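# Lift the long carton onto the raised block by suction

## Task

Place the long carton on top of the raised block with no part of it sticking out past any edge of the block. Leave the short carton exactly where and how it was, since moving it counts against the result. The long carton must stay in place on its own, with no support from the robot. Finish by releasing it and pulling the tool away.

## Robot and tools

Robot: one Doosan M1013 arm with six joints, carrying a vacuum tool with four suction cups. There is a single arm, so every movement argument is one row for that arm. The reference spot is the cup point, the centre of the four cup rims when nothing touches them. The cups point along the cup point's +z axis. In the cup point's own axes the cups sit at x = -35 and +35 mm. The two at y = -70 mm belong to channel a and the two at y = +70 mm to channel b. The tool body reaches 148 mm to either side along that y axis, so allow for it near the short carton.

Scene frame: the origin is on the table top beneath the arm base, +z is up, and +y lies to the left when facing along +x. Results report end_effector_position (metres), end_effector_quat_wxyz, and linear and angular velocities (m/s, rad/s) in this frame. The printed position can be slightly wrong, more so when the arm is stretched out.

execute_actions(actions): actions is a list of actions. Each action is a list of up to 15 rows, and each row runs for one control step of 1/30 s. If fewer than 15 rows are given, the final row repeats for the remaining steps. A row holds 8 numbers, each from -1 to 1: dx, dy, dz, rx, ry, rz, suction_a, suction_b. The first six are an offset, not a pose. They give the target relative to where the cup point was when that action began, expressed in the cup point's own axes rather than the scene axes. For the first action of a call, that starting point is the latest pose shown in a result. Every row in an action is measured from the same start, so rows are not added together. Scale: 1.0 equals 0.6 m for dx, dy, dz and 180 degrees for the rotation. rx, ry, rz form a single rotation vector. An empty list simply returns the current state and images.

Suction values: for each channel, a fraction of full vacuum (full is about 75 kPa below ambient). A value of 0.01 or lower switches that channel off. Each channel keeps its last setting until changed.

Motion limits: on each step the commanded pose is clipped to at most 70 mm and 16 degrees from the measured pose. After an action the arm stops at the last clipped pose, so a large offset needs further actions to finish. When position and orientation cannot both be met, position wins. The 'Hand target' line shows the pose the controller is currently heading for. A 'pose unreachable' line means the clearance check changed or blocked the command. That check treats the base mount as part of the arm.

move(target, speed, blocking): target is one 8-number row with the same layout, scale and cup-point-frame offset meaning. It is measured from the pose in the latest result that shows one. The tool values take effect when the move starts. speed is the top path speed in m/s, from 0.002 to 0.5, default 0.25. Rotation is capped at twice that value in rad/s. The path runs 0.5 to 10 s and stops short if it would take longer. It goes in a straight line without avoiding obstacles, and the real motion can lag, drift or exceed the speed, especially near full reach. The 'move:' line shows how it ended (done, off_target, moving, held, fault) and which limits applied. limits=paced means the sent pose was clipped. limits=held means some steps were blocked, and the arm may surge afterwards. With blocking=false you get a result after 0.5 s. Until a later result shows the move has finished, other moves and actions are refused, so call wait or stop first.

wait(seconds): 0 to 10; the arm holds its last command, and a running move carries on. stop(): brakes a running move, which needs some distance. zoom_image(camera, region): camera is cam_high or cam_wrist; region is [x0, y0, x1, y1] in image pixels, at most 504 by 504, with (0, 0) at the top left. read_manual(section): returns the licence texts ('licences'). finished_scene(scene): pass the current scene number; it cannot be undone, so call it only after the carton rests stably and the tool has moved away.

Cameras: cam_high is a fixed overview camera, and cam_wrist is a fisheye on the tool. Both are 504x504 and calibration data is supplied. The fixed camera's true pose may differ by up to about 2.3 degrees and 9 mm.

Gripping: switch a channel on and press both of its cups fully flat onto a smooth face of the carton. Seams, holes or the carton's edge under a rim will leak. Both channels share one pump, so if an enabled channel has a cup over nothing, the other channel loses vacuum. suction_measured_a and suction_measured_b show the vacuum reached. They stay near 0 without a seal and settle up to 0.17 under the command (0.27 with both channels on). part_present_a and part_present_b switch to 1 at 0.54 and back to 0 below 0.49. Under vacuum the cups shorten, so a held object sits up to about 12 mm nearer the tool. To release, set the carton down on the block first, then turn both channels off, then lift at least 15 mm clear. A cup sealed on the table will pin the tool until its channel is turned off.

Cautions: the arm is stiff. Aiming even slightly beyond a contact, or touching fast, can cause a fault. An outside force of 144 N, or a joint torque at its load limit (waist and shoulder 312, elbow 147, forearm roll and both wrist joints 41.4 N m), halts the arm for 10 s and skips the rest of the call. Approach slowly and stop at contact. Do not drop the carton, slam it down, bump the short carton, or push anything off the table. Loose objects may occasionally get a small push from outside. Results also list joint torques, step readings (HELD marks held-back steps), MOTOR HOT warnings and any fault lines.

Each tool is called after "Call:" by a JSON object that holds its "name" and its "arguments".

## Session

Call:
{"name": "execute_actions", "arguments": {"actions": []}}

Scene clock: 0.00 s.
end_effector_position=(+0.6505, +0.0036, +0.5162) suction_measured_a=0.01 part_present_a=0 suction_measured_b=0.01 part_present_b=0 end_effector_quat_wxyz=(-0.001, +0.704, +0.710, -0.001) end_effector_velocity=(+0.000, +0.000, +0.000) end_effector_angular_velocity=(+0.000, -0.002, -0.001)
Joint positions: [-0.054  0.152  1.527 -0.001  1.464  1.517]
Joint velocities: [ 0.    -0.001  0.     0.    -0.002  0.001]
Joint torques (N m, as the joint torque sensors report them, + toward a larger angle): no reading
Hand target: +0.651, +0.004, +0.516; -0.001, +0.704, +0.710, -0.001
camera_calibration (this result's frames):
cam_wrist: T_world_to_cam=[[-0.998026, -0.00919183, -0.0621249, 0.696139], [-0.0448864, 0.796266, 0.603279, -0.239935], [0.0439227, 0.604877, -0.795107, 0.515845], [0, 0, 0, 1]] pos_world=[0.661338, -0.114572, 0.598147]

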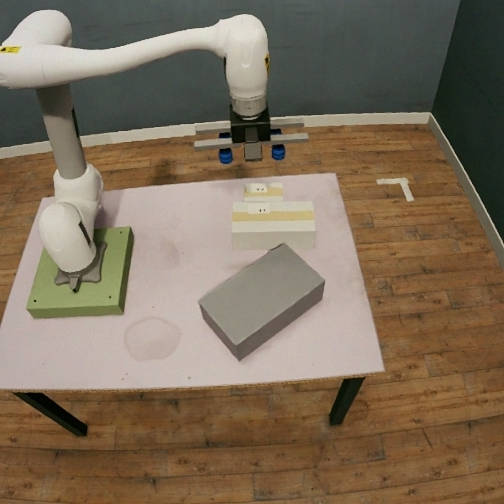

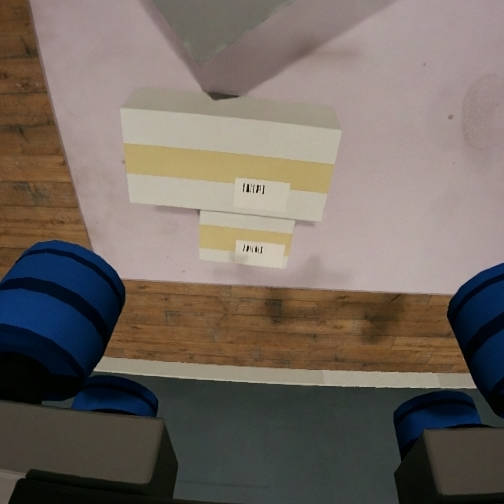

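Call:
{"name": "move", "arguments": {"target": [-0.62,0,-0.1,0,0,0,0,0], "speed": 0.4}}

Scene clock: 5.43 s.
end_effector_position=(+0.6532, -0.3684, +0.5754) suction_measured_a=0.01 part_present_a=0 suction_measured_b=0.01 part_present_b=0 end_effector_quat_wxyz=(-0.002, +0.704, +0.710, -0.000) end_effector_velocity=(+0.000, -0.001, -0.000) end_effector_angular_velocity=(+0.000, -0.000, +0.001)
Joint positions: [-0.567  0.311  1.22  -0.001  1.612  1.004]
Joint velocities: [-0.001  0.001 -0.001  0.     0.    -0.002]
Joint torques (N m, as the joint torque sensors report them, + toward a larger angle): [  3.52 -77.96 -44.99   4.2   -0.07  -0.37]
Hand target: +0.653, -0.369, +0.575; -0.002, +0.704, +0.710, -0.000
Off the commanded pose: 0.001 m, 0 deg.
move: done
camera_calibration (this result's frames):
cam_wrist: T_world_to_cam=[[-0.998041, -0.00904863, -0.061913, 0.698976], [-0.0446852, 0.795704, 0.604036, 0.019888], [0.0437987, 0.605619, -0.794549, 0.787849], [0, 0, 0, 1]] pos_world=[0.663989, -0.486636, 0.657247]

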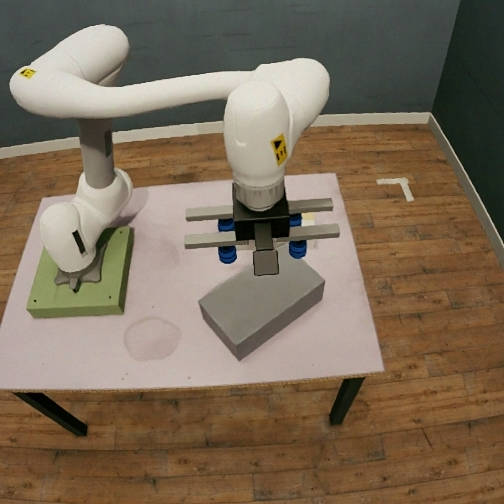

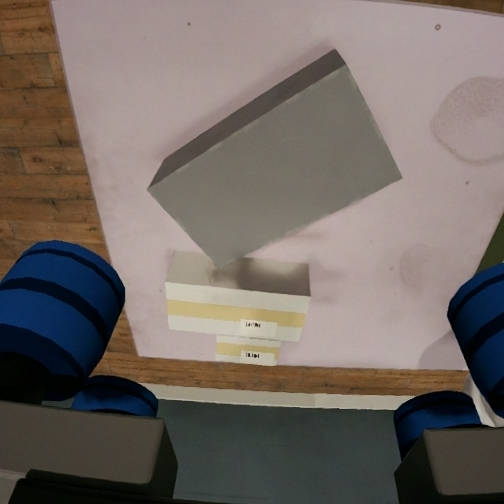

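Call:
{"name": "move", "arguments": {"target": [0.805,0.125,0.6,0,0,0.025,0,0], "speed": 0.4}}

Call:
{"name": "move", "arguments": {"target": [0,0,0.13,0,0,0,0,0], "speed": 0.2}}

Scene clock: 27.43 s.
end_effector_position=(+0.7242, +0.1157, +0.2163) suction_measured_a=0.01 part_present_a=0 suction_measured_b=0.01 part_present_b=0 end_effector_quat_wxyz=(-0.001, +0.731, +0.682, -0.001) end_effector_velocity=(+0.001, +0.001, -0.002) end_effector_angular_velocity=(-0.000, +0.000, +0.001)
Joint positions: [ 0.104  0.444  1.71  -0.001  0.99   1.754]
Joint velocities: [ 0.001  0.003 -0.    -0.    -0.002  0.   ]
Joint torques (N m, as the joint torque sensors report them, + toward a larger angle): [  1.42 -82.61 -37.5    3.88   0.13  -0.47]
Hand target: +0.724, +0.116, +0.216; -0.001, +0.731, +0.682, -0.001
Off the commanded pose: 0.001 m, 0 deg.
move: done
camera_calibration (this result's frames):
cam_wrist: T_world_to_cam=[[-0.995698, 0.0686583, -0.062217, 0.741433], [0.0173139, 0.797538, 0.603021, -0.190153], [0.0910227, 0.599349, -0.795296, 0.172846], [0, 0, 0, 1]] pos_world=[0.725803, -0.00284672, 0.29826]

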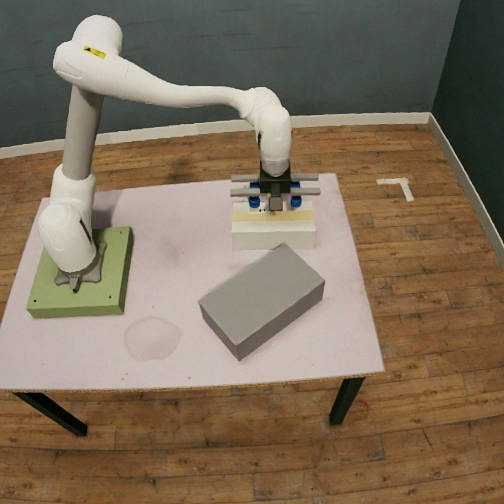

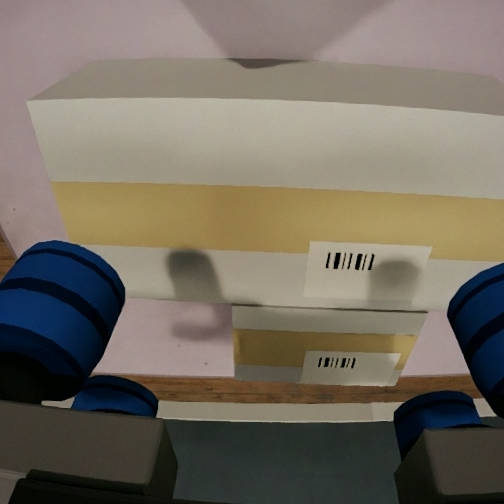

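Scene clock: 28.20 s.
end_effector_position=(+0.7241, +0.1159, +0.1384) suction_measured_a=0.01 part_present_a=0 suction_measured_b=0.01 part_present_b=0 end_effector_quat_wxyz=(-0.001, +0.731, +0.682, -0.001) end_effector_velocity=(+0.001, -0.000, -0.000) end_effector_angular_velocity=(+0.000, -0.002, -0.000)
Joint positions: [ 0.104  0.52   1.759 -0.001  0.864  1.754]
Joint velocities: [-0.     0.    -0.     0.    -0.002 -0.   ]
Joint torques (N m, as the joint torque sensors report them, + toward a larger angle): [  3.75 -86.66 -34.22   3.3    0.2   -0.01]
Hand target: +0.724, +0.116, +0.138; -0.001, +0.731, +0.682, -0.001
Off the commanded pose: 0.000 m, 0 deg.
move: done
camera_calibration (this result's frames):
cam_wrist: T_world_to_cam=[[-0.995703, 0.0685177, -0.0622965, 0.736503], [0.0171488, 0.797511, 0.60306, -0.143176], [0.0910025, 0.599401, -0.795259, 0.110765], [0, 0, 0, 1]] pos_world=[0.725714, -0.0026712, 0.220312]

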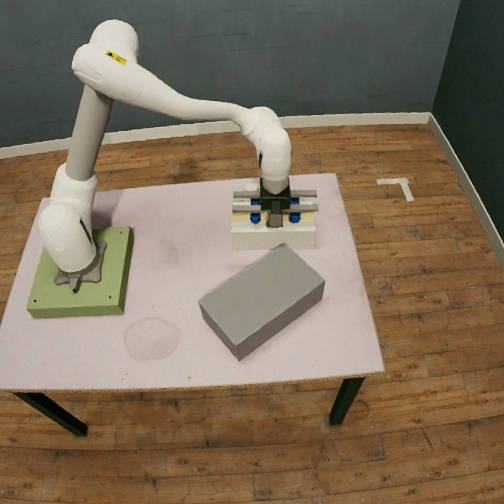

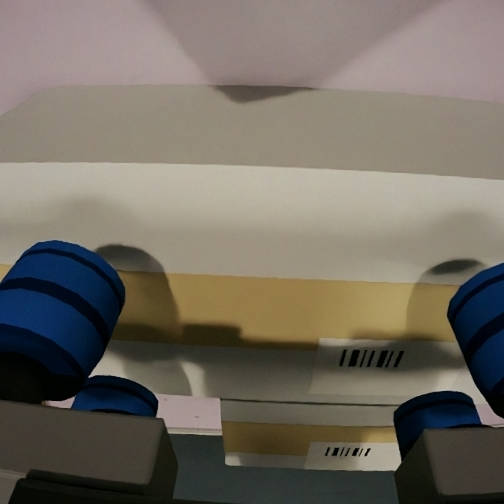

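Alignment matches the previous pick, so I'm descending.

Call:
{"name": "move", "arguments": {"target": [0,0,0.066,0,0,0,1,1], "speed": 0.04}}

Scene clock: 34.10 s.
end_effector_position=(+0.7240, +0.1160, +0.0987) suction_measured_a=0.35 part_present_a=0 suction_measured_b=0.35 part_present_b=0 end_effector_quat_wxyz=(-0.001, +0.731, +0.682, -0.001) end_effector_velocity=(+0.001, +0.000, +0.000) end_effector_angular_velocity=(-0.000, -0.001, +0.001)
Joint positions: [ 0.104  0.564  1.777 -0.001  0.802  1.754]
Joint velocities: [-0.    -0.    -0.001 -0.    -0.    -0.001]
Joint torques (N m, as the joint torque sensors report them, + toward a larger angle): [ -1.6  -97.23 -37.69   3.33  -0.96  -0.01]
Hand target: +0.724, +0.116, +0.099; -0.001, +0.731, +0.682, -0.001
Off the commanded pose: 0.000 m, 0 deg.
move: done
camera_calibration (this result's frames):
cam_wrist: T_world_to_cam=[[-0.995715, 0.0684515, -0.062185, 0.733918], [0.0171616, 0.797501, 0.603073, -0.119342], [0.0908739, 0.599421, -0.795258, 0.0792963], [0, 0, 0, 1]] pos_world=[0.725615, -0.00259427, 0.180672]

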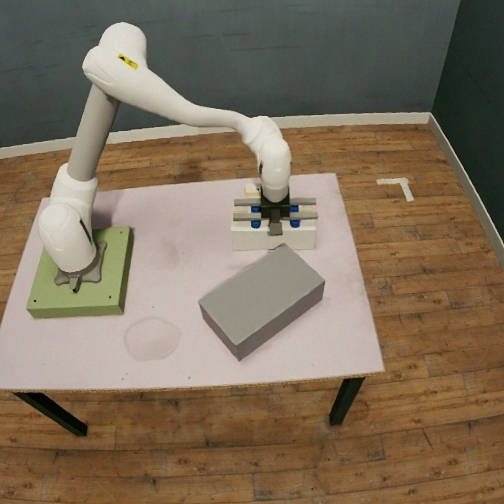

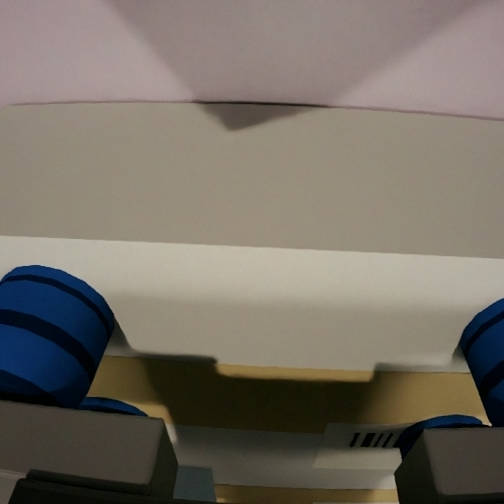

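Call:
{"name": "move", "arguments": {"target": [0,0,0.007,0,0,0,1,1], "speed": 0.02}}

Scene clock: 38.47 s.
end_effector_position=(+0.7240, +0.1160, +0.0945) suction_measured_a=0.74 part_present_a=1 suction_measured_b=0.74 part_present_b=1 end_effector_quat_wxyz=(-0.001, +0.731, +0.682, -0.001) end_effector_velocity=(-0.000, -0.000, -0.001) end_effector_angular_velocity=(-0.000, +0.001, -0.001)
Joint positions: [ 0.104  0.569  1.778 -0.001  0.796  1.754]
Joint velocities: [-0.     0.001  0.    -0.     0.     0.001]
Joint torques (N m, as the joint torque sensors report them, + toward a larger angle): [  2.75 -99.87 -38.51   3.12   0.03  -0.97]
Hand target: +0.724, +0.116, +0.095; -0.001, +0.731, +0.682, -0.001
Off the commanded pose: 0.000 m, 0 deg.
move: done
camera_calibration (this result's frames):
cam_wrist: T_world_to_cam=[[-0.995713, 0.0684669, -0.0621964, 0.733657], [0.0171651, 0.797488, 0.603091, -0.116829], [0.0908926, 0.599438, -0.795244, 0.0759429], [0, 0, 0, 1]] pos_world=[0.725614, -0.0025843, 0.176483]

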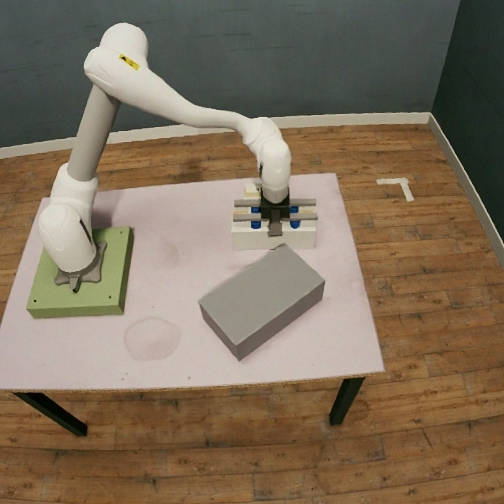

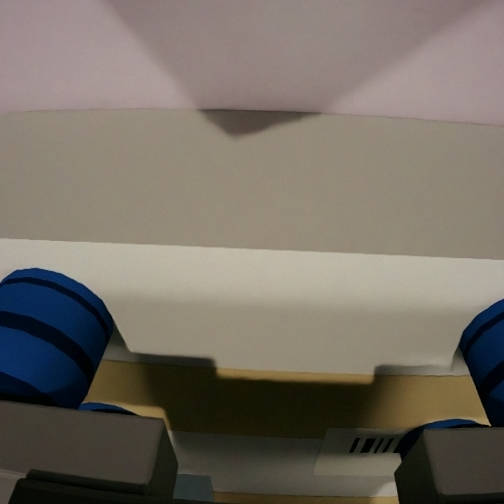

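Call:
{"name": "move", "arguments": {"target": [-0.008,0,-0.25,0,0,0,1,1], "speed": 0.15}}

Call:
{"name": "move", "arguments": {"target": [-0.54,-0.059,0,0,0,-0.212,1,1], "speed": 0.3}}

Call:
{"name": "move", "arguments": {"target": [0,0,0.042,0,0,0,1,1], "speed": 0.04}}

Call:
{"name": "zoom_image", "arguments": {"camera": "cam_high", "region": [180, 200, 350, 370]}}

Scene clock: 47.70 s.
end_effector_position=(+0.7239, +0.1109, +0.2445) suction_measured_a=0.74 part_present_a=1 suction_measured_b=0.74 part_present_b=1 end_effector_quat_wxyz=(-0.001, +0.731, +0.682, -0.001) end_effector_velocity=(+0.001, +0.000, +0.001) end_effector_angular_velocity=(+0.000, -0.001, +0.000)
Joint positions: [ 0.097  0.418  1.69  -0.001  1.035  1.747]
Joint velocities: [-0.    -0.    -0.002  0.     0.001 -0.   ]
Joint torques (N m, as the joint torque sensors report them, + toward a larger angle): [  3.35 -91.7  -45.93   3.64  -0.19  -0.32]
Hand target: +0.724, +0.111, +0.245; -0.001, +0.731, +0.682, -0.001
Off the commanded pose: 0.000 m, 0 deg.
move: done
camera_calibration (this result's frames):
cam_wrist: T_world_to_cam=[[-0.995703, 0.0686778, -0.0621258, 0.743159], [0.0173859, 0.797545, 0.603009, -0.203343], [0.0909614, 0.599337, -0.795312, 0.198241], [0, 0, 0, 1]] pos_world=[0.725468, -0.0076765, 0.32645]

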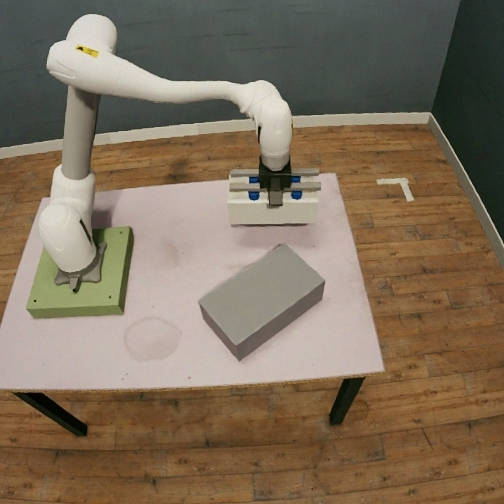

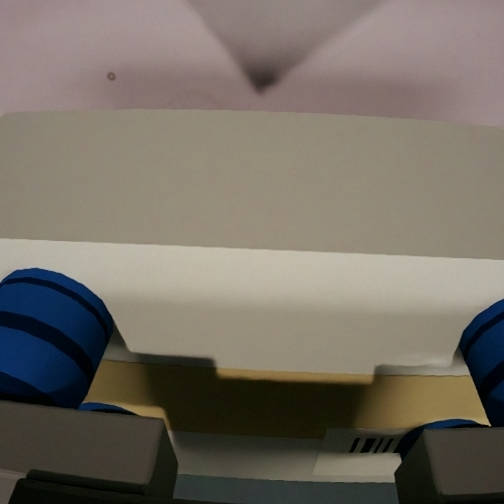

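Scene clock: 49.23 s.
end_effector_position=(+0.6654, -0.2096, +0.2439) suction_measured_a=0.74 part_present_a=1 suction_measured_b=0.74 part_present_b=1 end_effector_quat_wxyz=(-0.002, +0.468, +0.884, +0.000) end_effector_velocity=(-0.001, -0.001, -0.001) end_effector_angular_velocity=(+0.001, +0.001, -0.000)
Joint positions: [-0.362  0.369  1.763 -0.001  1.011  0.621]
Joint velocities: [-0.001  0.     0.001  0.    -0.    -0.001]
Joint torques (N m, as the joint torque sensors report them, + toward a larger angle): [  1.83 -84.69 -45.56   4.03   0.46  -0.42]
Hand target: +0.665, -0.210, +0.244; -0.002, +0.468, +0.884, +0.000
Off the commanded pose: 0.001 m, 0 deg.
move: done
camera_calibration (this result's frames):
cam_wrist: T_world_to_cam=[[-0.825342, -0.561064, -0.0633891, 0.461868], [-0.478926, 0.636172, 0.604909, 0.349595], [-0.299066, 0.529616, -0.793767, 0.639775], [0, 0, 0, 1]] pos_world=[0.739964, -0.302101, 0.325637]

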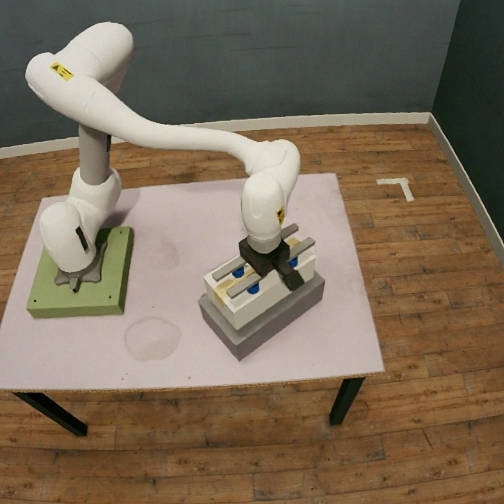

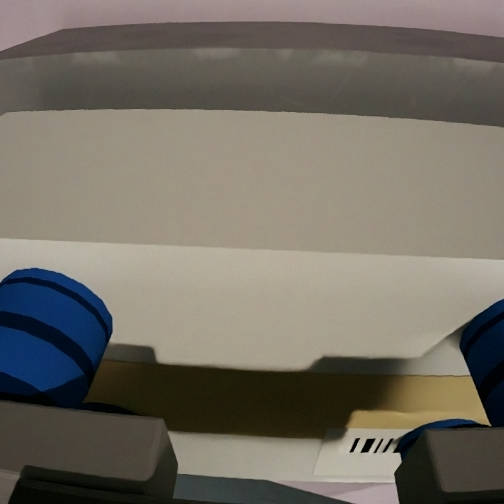

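Scene clock: 50.13 s.
end_effector_position=(+0.6654, -0.2096, +0.2188) suction_measured_a=0.74 part_present_a=1 suction_measured_b=0.74 part_present_b=1 end_effector_quat_wxyz=(-0.002, +0.468, +0.884, +0.000) end_effector_velocity=(+0.001, -0.000, -0.001) end_effector_angular_velocity=(-0.000, -0.001, -0.001)
Joint positions: [-0.363  0.392  1.783 -0.001  0.968  0.621]
Joint velocities: [ 0.     0.002 -0.001 -0.    -0.001  0.001]
Joint torques (N m, as the joint torque sensors report them, + toward a larger angle): [  5.1  -86.8  -42.96   3.69   0.54  -0.57]
Hand target: +0.665, -0.210, +0.219; -0.002, +0.468, +0.884, +0.000
Off the commanded pose: 0.000 m, 0 deg.
move: done
camera_calibration (this result's frames):
cam_wrist: T_world_to_cam=[[-0.825321, -0.561089, -0.0634306, 0.460252], [-0.47897, 0.636147, 0.604901, 0.36481], [-0.299052, 0.529619, -0.79377, 0.619756], [0, 0, 0, 1]] pos_world=[0.739928, -0.302065, 0.300464]

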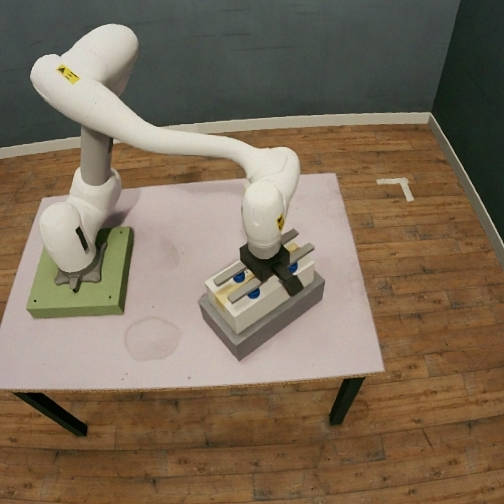

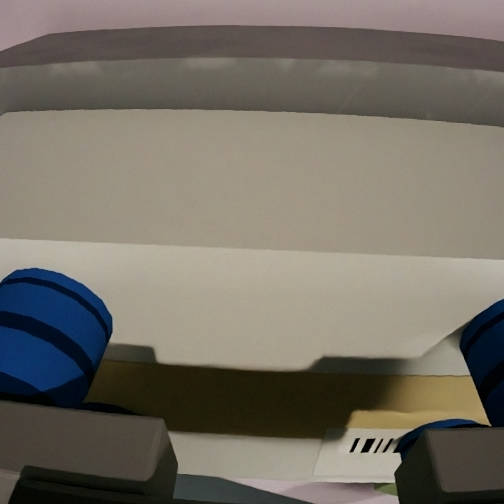

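Region (180, 200, 350, 370) of cam_high's 504x504 image, scaled by 2.965, with more detail than that image has.

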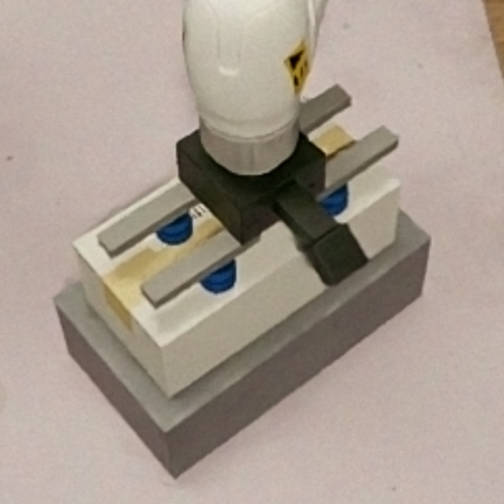

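The carton is well positioned; lowering in small steps.

Call:
{"name": "move", "arguments": {"target": [0,0,0.007,0,0,0,1,1], "speed": 0.01}}

Scene clock: 54.47 s.
end_effector_position=(+0.6654, -0.2095, +0.2146) suction_measured_a=0.74 part_present_a=1 suction_measured_b=0.74 part_present_b=1 end_effector_quat_wxyz=(-0.002, +0.468, +0.884, +0.000) end_effector_velocity=(-0.001, -0.000, -0.001) end_effector_angular_velocity=(-0.000, +0.002, +0.001)
Joint positions: [-0.362  0.396  1.786 -0.001  0.961  0.621]
Joint velocities: [-0.     0.001  0.001 -0.001  0.    -0.   ]
Joint torques (N m, as the joint torque sensors report them, + toward a larger angle): [  1.1  -86.15 -43.87   3.79   0.06  -0.11]
Hand target: +0.665, -0.210, +0.215; -0.002, +0.468, +0.884, +0.000
Off the commanded pose: 0.000 m, 0 deg.
move: done
camera_calibration (this result's frames):
cam_wrist: T_world_to_cam=[[-0.825315, -0.561098, -0.0634346, 0.459999], [-0.478981, 0.636144, 0.604895, 0.367335], [-0.299052, 0.529613, -0.793774, 0.616414], [0, 0, 0, 1]] pos_world=[0.73993, -0.302035, 0.296275]

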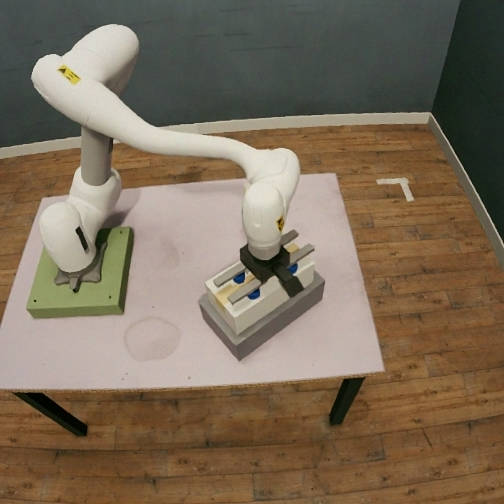

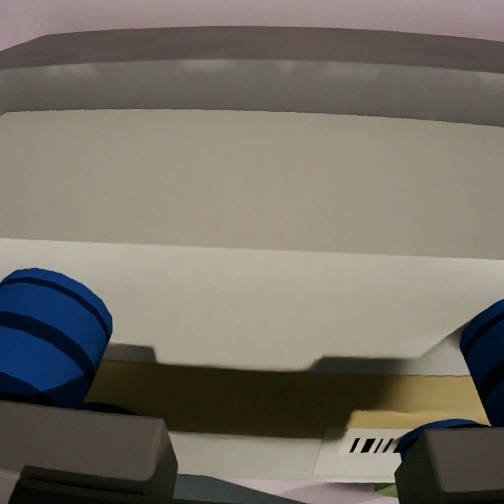

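Call:
{"name": "move", "arguments": {"target": [0,0,0.005,0,0,0,1,1], "speed": 0.01}}

Scene clock: 61.40 s.
end_effector_position=(+0.6655, -0.2096, +0.2119) suction_measured_a=0.74 part_present_a=1 suction_measured_b=0.74 part_present_b=1 end_effector_quat_wxyz=(-0.002, +0.468, +0.884, +0.000) end_effector_velocity=(-0.001, +0.000, -0.002) end_effector_angular_velocity=(+0.001, +0.004, +0.001)
Joint positions: [-0.363  0.399  1.788 -0.001  0.956  0.621]
Joint velocities: [ 0.     0.002  0.002 -0.     0.001 -0.   ]
Joint torques (N m, as the joint torque sensors report them, + toward a larger angle): [ -2.67 -11.3   -7.03   2.5   -4.26  -0.66]
Hand target: +0.665, -0.210, +0.212; -0.002, +0.468, +0.884, +0.000
Off the commanded pose: 0.000 m, 0 deg.
move: done
camera_calibration (this result's frames):
cam_wrist: T_world_to_cam=[[-0.825304, -0.561088, -0.0636689, 0.459938], [-0.479179, 0.636209, 0.60467, 0.369249], [-0.298767, 0.529545, -0.793927, 0.614165], [0, 0, 0, 1]] pos_world=[0.740016, -0.302082, 0.293612]

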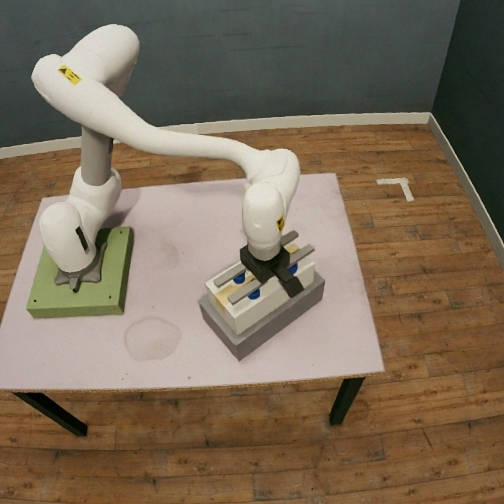

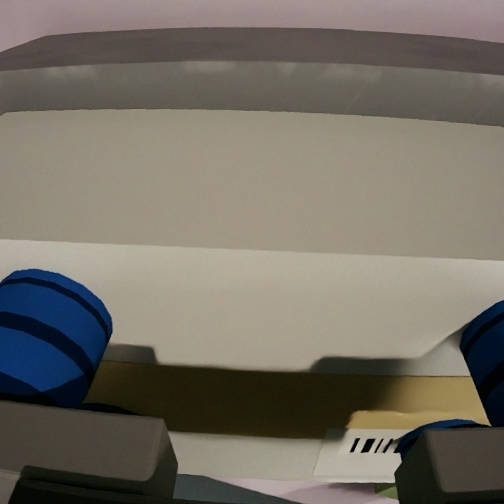

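Call:
{"name": "execute_actions", "arguments": {"actions": [[[0,0,-0.004,0,0,0,1,1],[0,0,-0.004,0,0,0,1,1],[0,0,-0.004,0,0,0,1,1],[0,0,-0.004,0,0,0,1,1],[0,0,-0.004,0,0,0,0,0]]]}}

Call:
{"name": "move", "arguments": {"target": [0,0,-0.06,0,0,0,0,0], "speed": 0.1}}

Call:
{"name": "move", "arguments": {"target": [0.3,0,-0.4,0,0,0,0,0], "speed": 0.4}}

Scene clock: 66.93 s.
end_effector_position=(+0.6655, -0.2096, +0.2143) suction_measured_a=0.01 part_present_a=0 suction_measured_b=0.01 part_present_b=0 end_effector_quat_wxyz=(-0.002, +0.468, +0.884, +0.000) end_effector_velocity=(-0.001, +0.000, -0.001) end_effector_angular_velocity=(+0.001, +0.001, +0.000)
Joint positions: [-0.362  0.396  1.786 -0.001  0.96   0.621]
Joint velocities: [ 0.     0.     0.001  0.001 -0.    -0.   ]
Joint torques (N m, as the joint torque sensors report them, + toward a larger angle): [  3.19 -47.62 -19.75   3.14  -1.1   -0.53]
Hand target: +0.666, -0.210, +0.214; -0.002, +0.468, +0.884, +0.000
Off the commanded pose: 0.000 m, 0 deg.
Step readings (end_effector_position):
0: (+0.6654, -0.2095, +0.2116)
1: (+0.6654, -0.2095, +0.2116)
2: (+0.6652, -0.2095, +0.2119)
4: (+0.6651, -0.2094, +0.2126)
8: (+0.6653, -0.2095, +0.2140)
15: end_effector_position above
camera_calibration (this result's frames):
cam_wrist: T_world_to_cam=[[-0.825302, -0.561102, -0.0635705, 0.460047], [-0.479113, 0.636194, 0.604738, 0.367721], [-0.298877, 0.529549, -0.793883, 0.61609], [0, 0, 0, 1]] pos_world=[0.739992, -0.302058, 0.295974]

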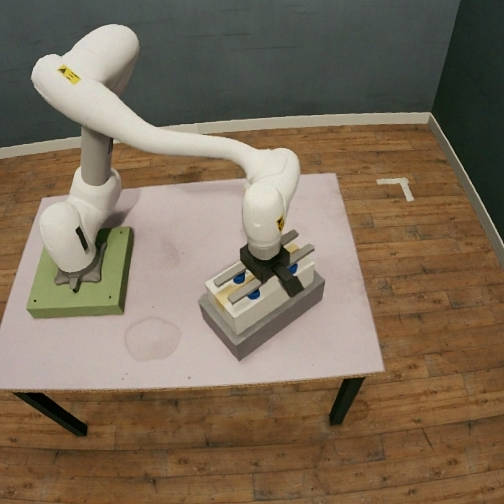

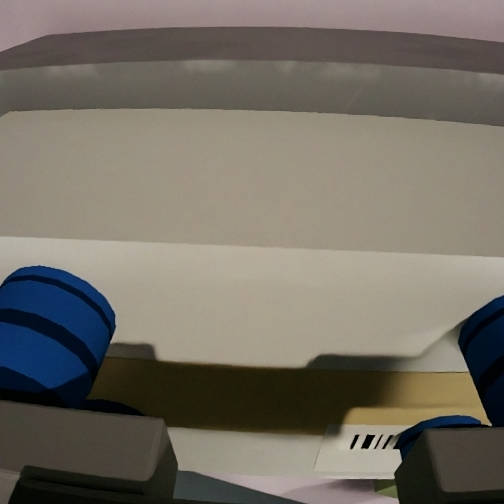

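Scene clock: 67.70 s.
end_effector_position=(+0.6655, -0.2096, +0.2502) suction_measured_a=0.01 part_present_a=0 suction_measured_b=0.01 part_present_b=0 end_effector_quat_wxyz=(-0.002, +0.468, +0.884, +0.000) end_effector_velocity=(+0.000, -0.000, +0.000) end_effector_angular_velocity=(-0.000, -0.001, -0.001)
Joint positions: [-0.362  0.364  1.758 -0.001  1.021  0.621]
Joint velocities: [-0.    -0.    -0.     0.    -0.     0.001]
Joint torques (N m, as the joint torque sensors report them, + toward a larger angle): [  3.21 -74.94 -38.63   3.5   -0.05  -0.25]
Hand target: +0.666, -0.210, +0.250; -0.002, +0.468, +0.884, +0.000
Off the commanded pose: 0.000 m, 0 deg.
move: done
camera_calibration (this result's frames):
cam_wrist: T_world_to_cam=[[-0.825336, -0.561058, -0.0635176, 0.462337], [-0.479048, 0.636232, 0.604749, 0.345994], [-0.298888, 0.529549, -0.793879, 0.644705], [0, 0, 0, 1]] pos_world=[0.740026, -0.302137, 0.331945]

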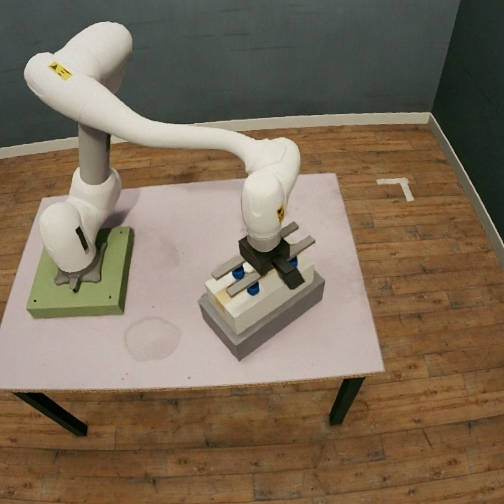

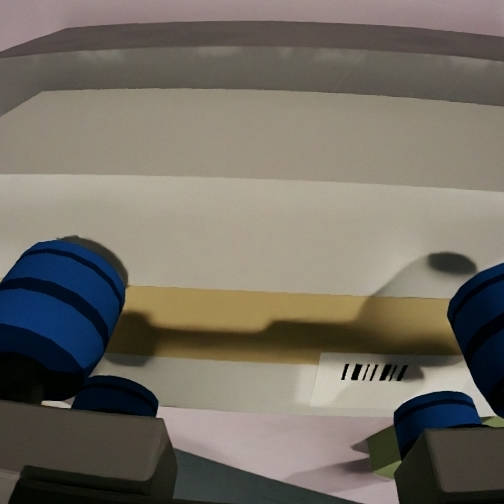

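Scene clock: 68.93 s.
end_effector_position=(+0.5650, -0.0611, +0.4907) suction_measured_a=0.01 part_present_a=0 suction_measured_b=0.01 part_present_b=0 end_effector_quat_wxyz=(-0.002, +0.469, +0.883, -0.000) end_effector_velocity=(-0.000, +0.001, -0.001) end_effector_angular_velocity=(+0.001, +0.002, -0.000)
Joint positions: [-0.175  0.026  1.712 -0.001  1.405  0.809]
Joint velocities: [0.001 0.    0.001 0.001 0.001 0.001]
Joint torques (N m, as the joint torque sensors report them, + toward a larger angle): [  4.03 -47.88 -45.25   4.39   0.47  -0.2 ]
Hand target: +0.565, -0.061, +0.491; -0.002, +0.469, +0.883, -0.000
Off the commanded pose: 0.000 m, 0 deg.
move: done
camera_calibration (this result's frames):
cam_wrist: T_world_to_cam=[[-0.825557, -0.560765, -0.0632289, 0.478014], [-0.478777, 0.636697, 0.604474, 0.0579589], [-0.298711, 0.5293, -0.794111, 0.726883], [0, 0, 0, 1]] pos_world=[0.639505, -0.153589, 0.572416]

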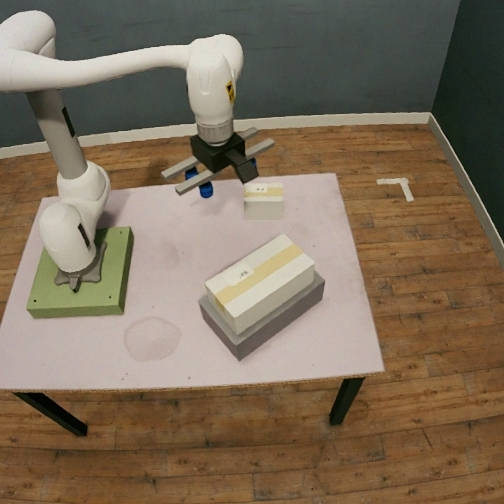

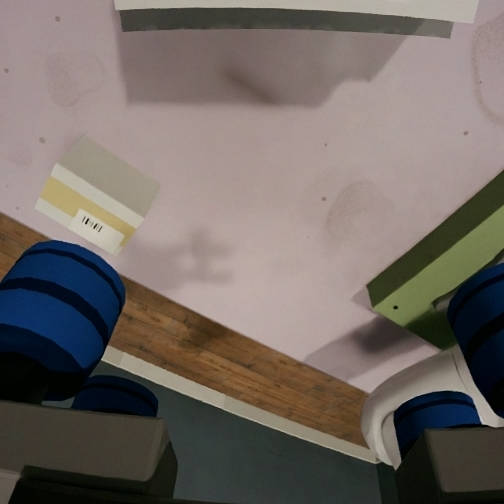

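Call:
{"name": "finished_scene", "arguments": {"scene": 2}}

The scene is finished: the task was done.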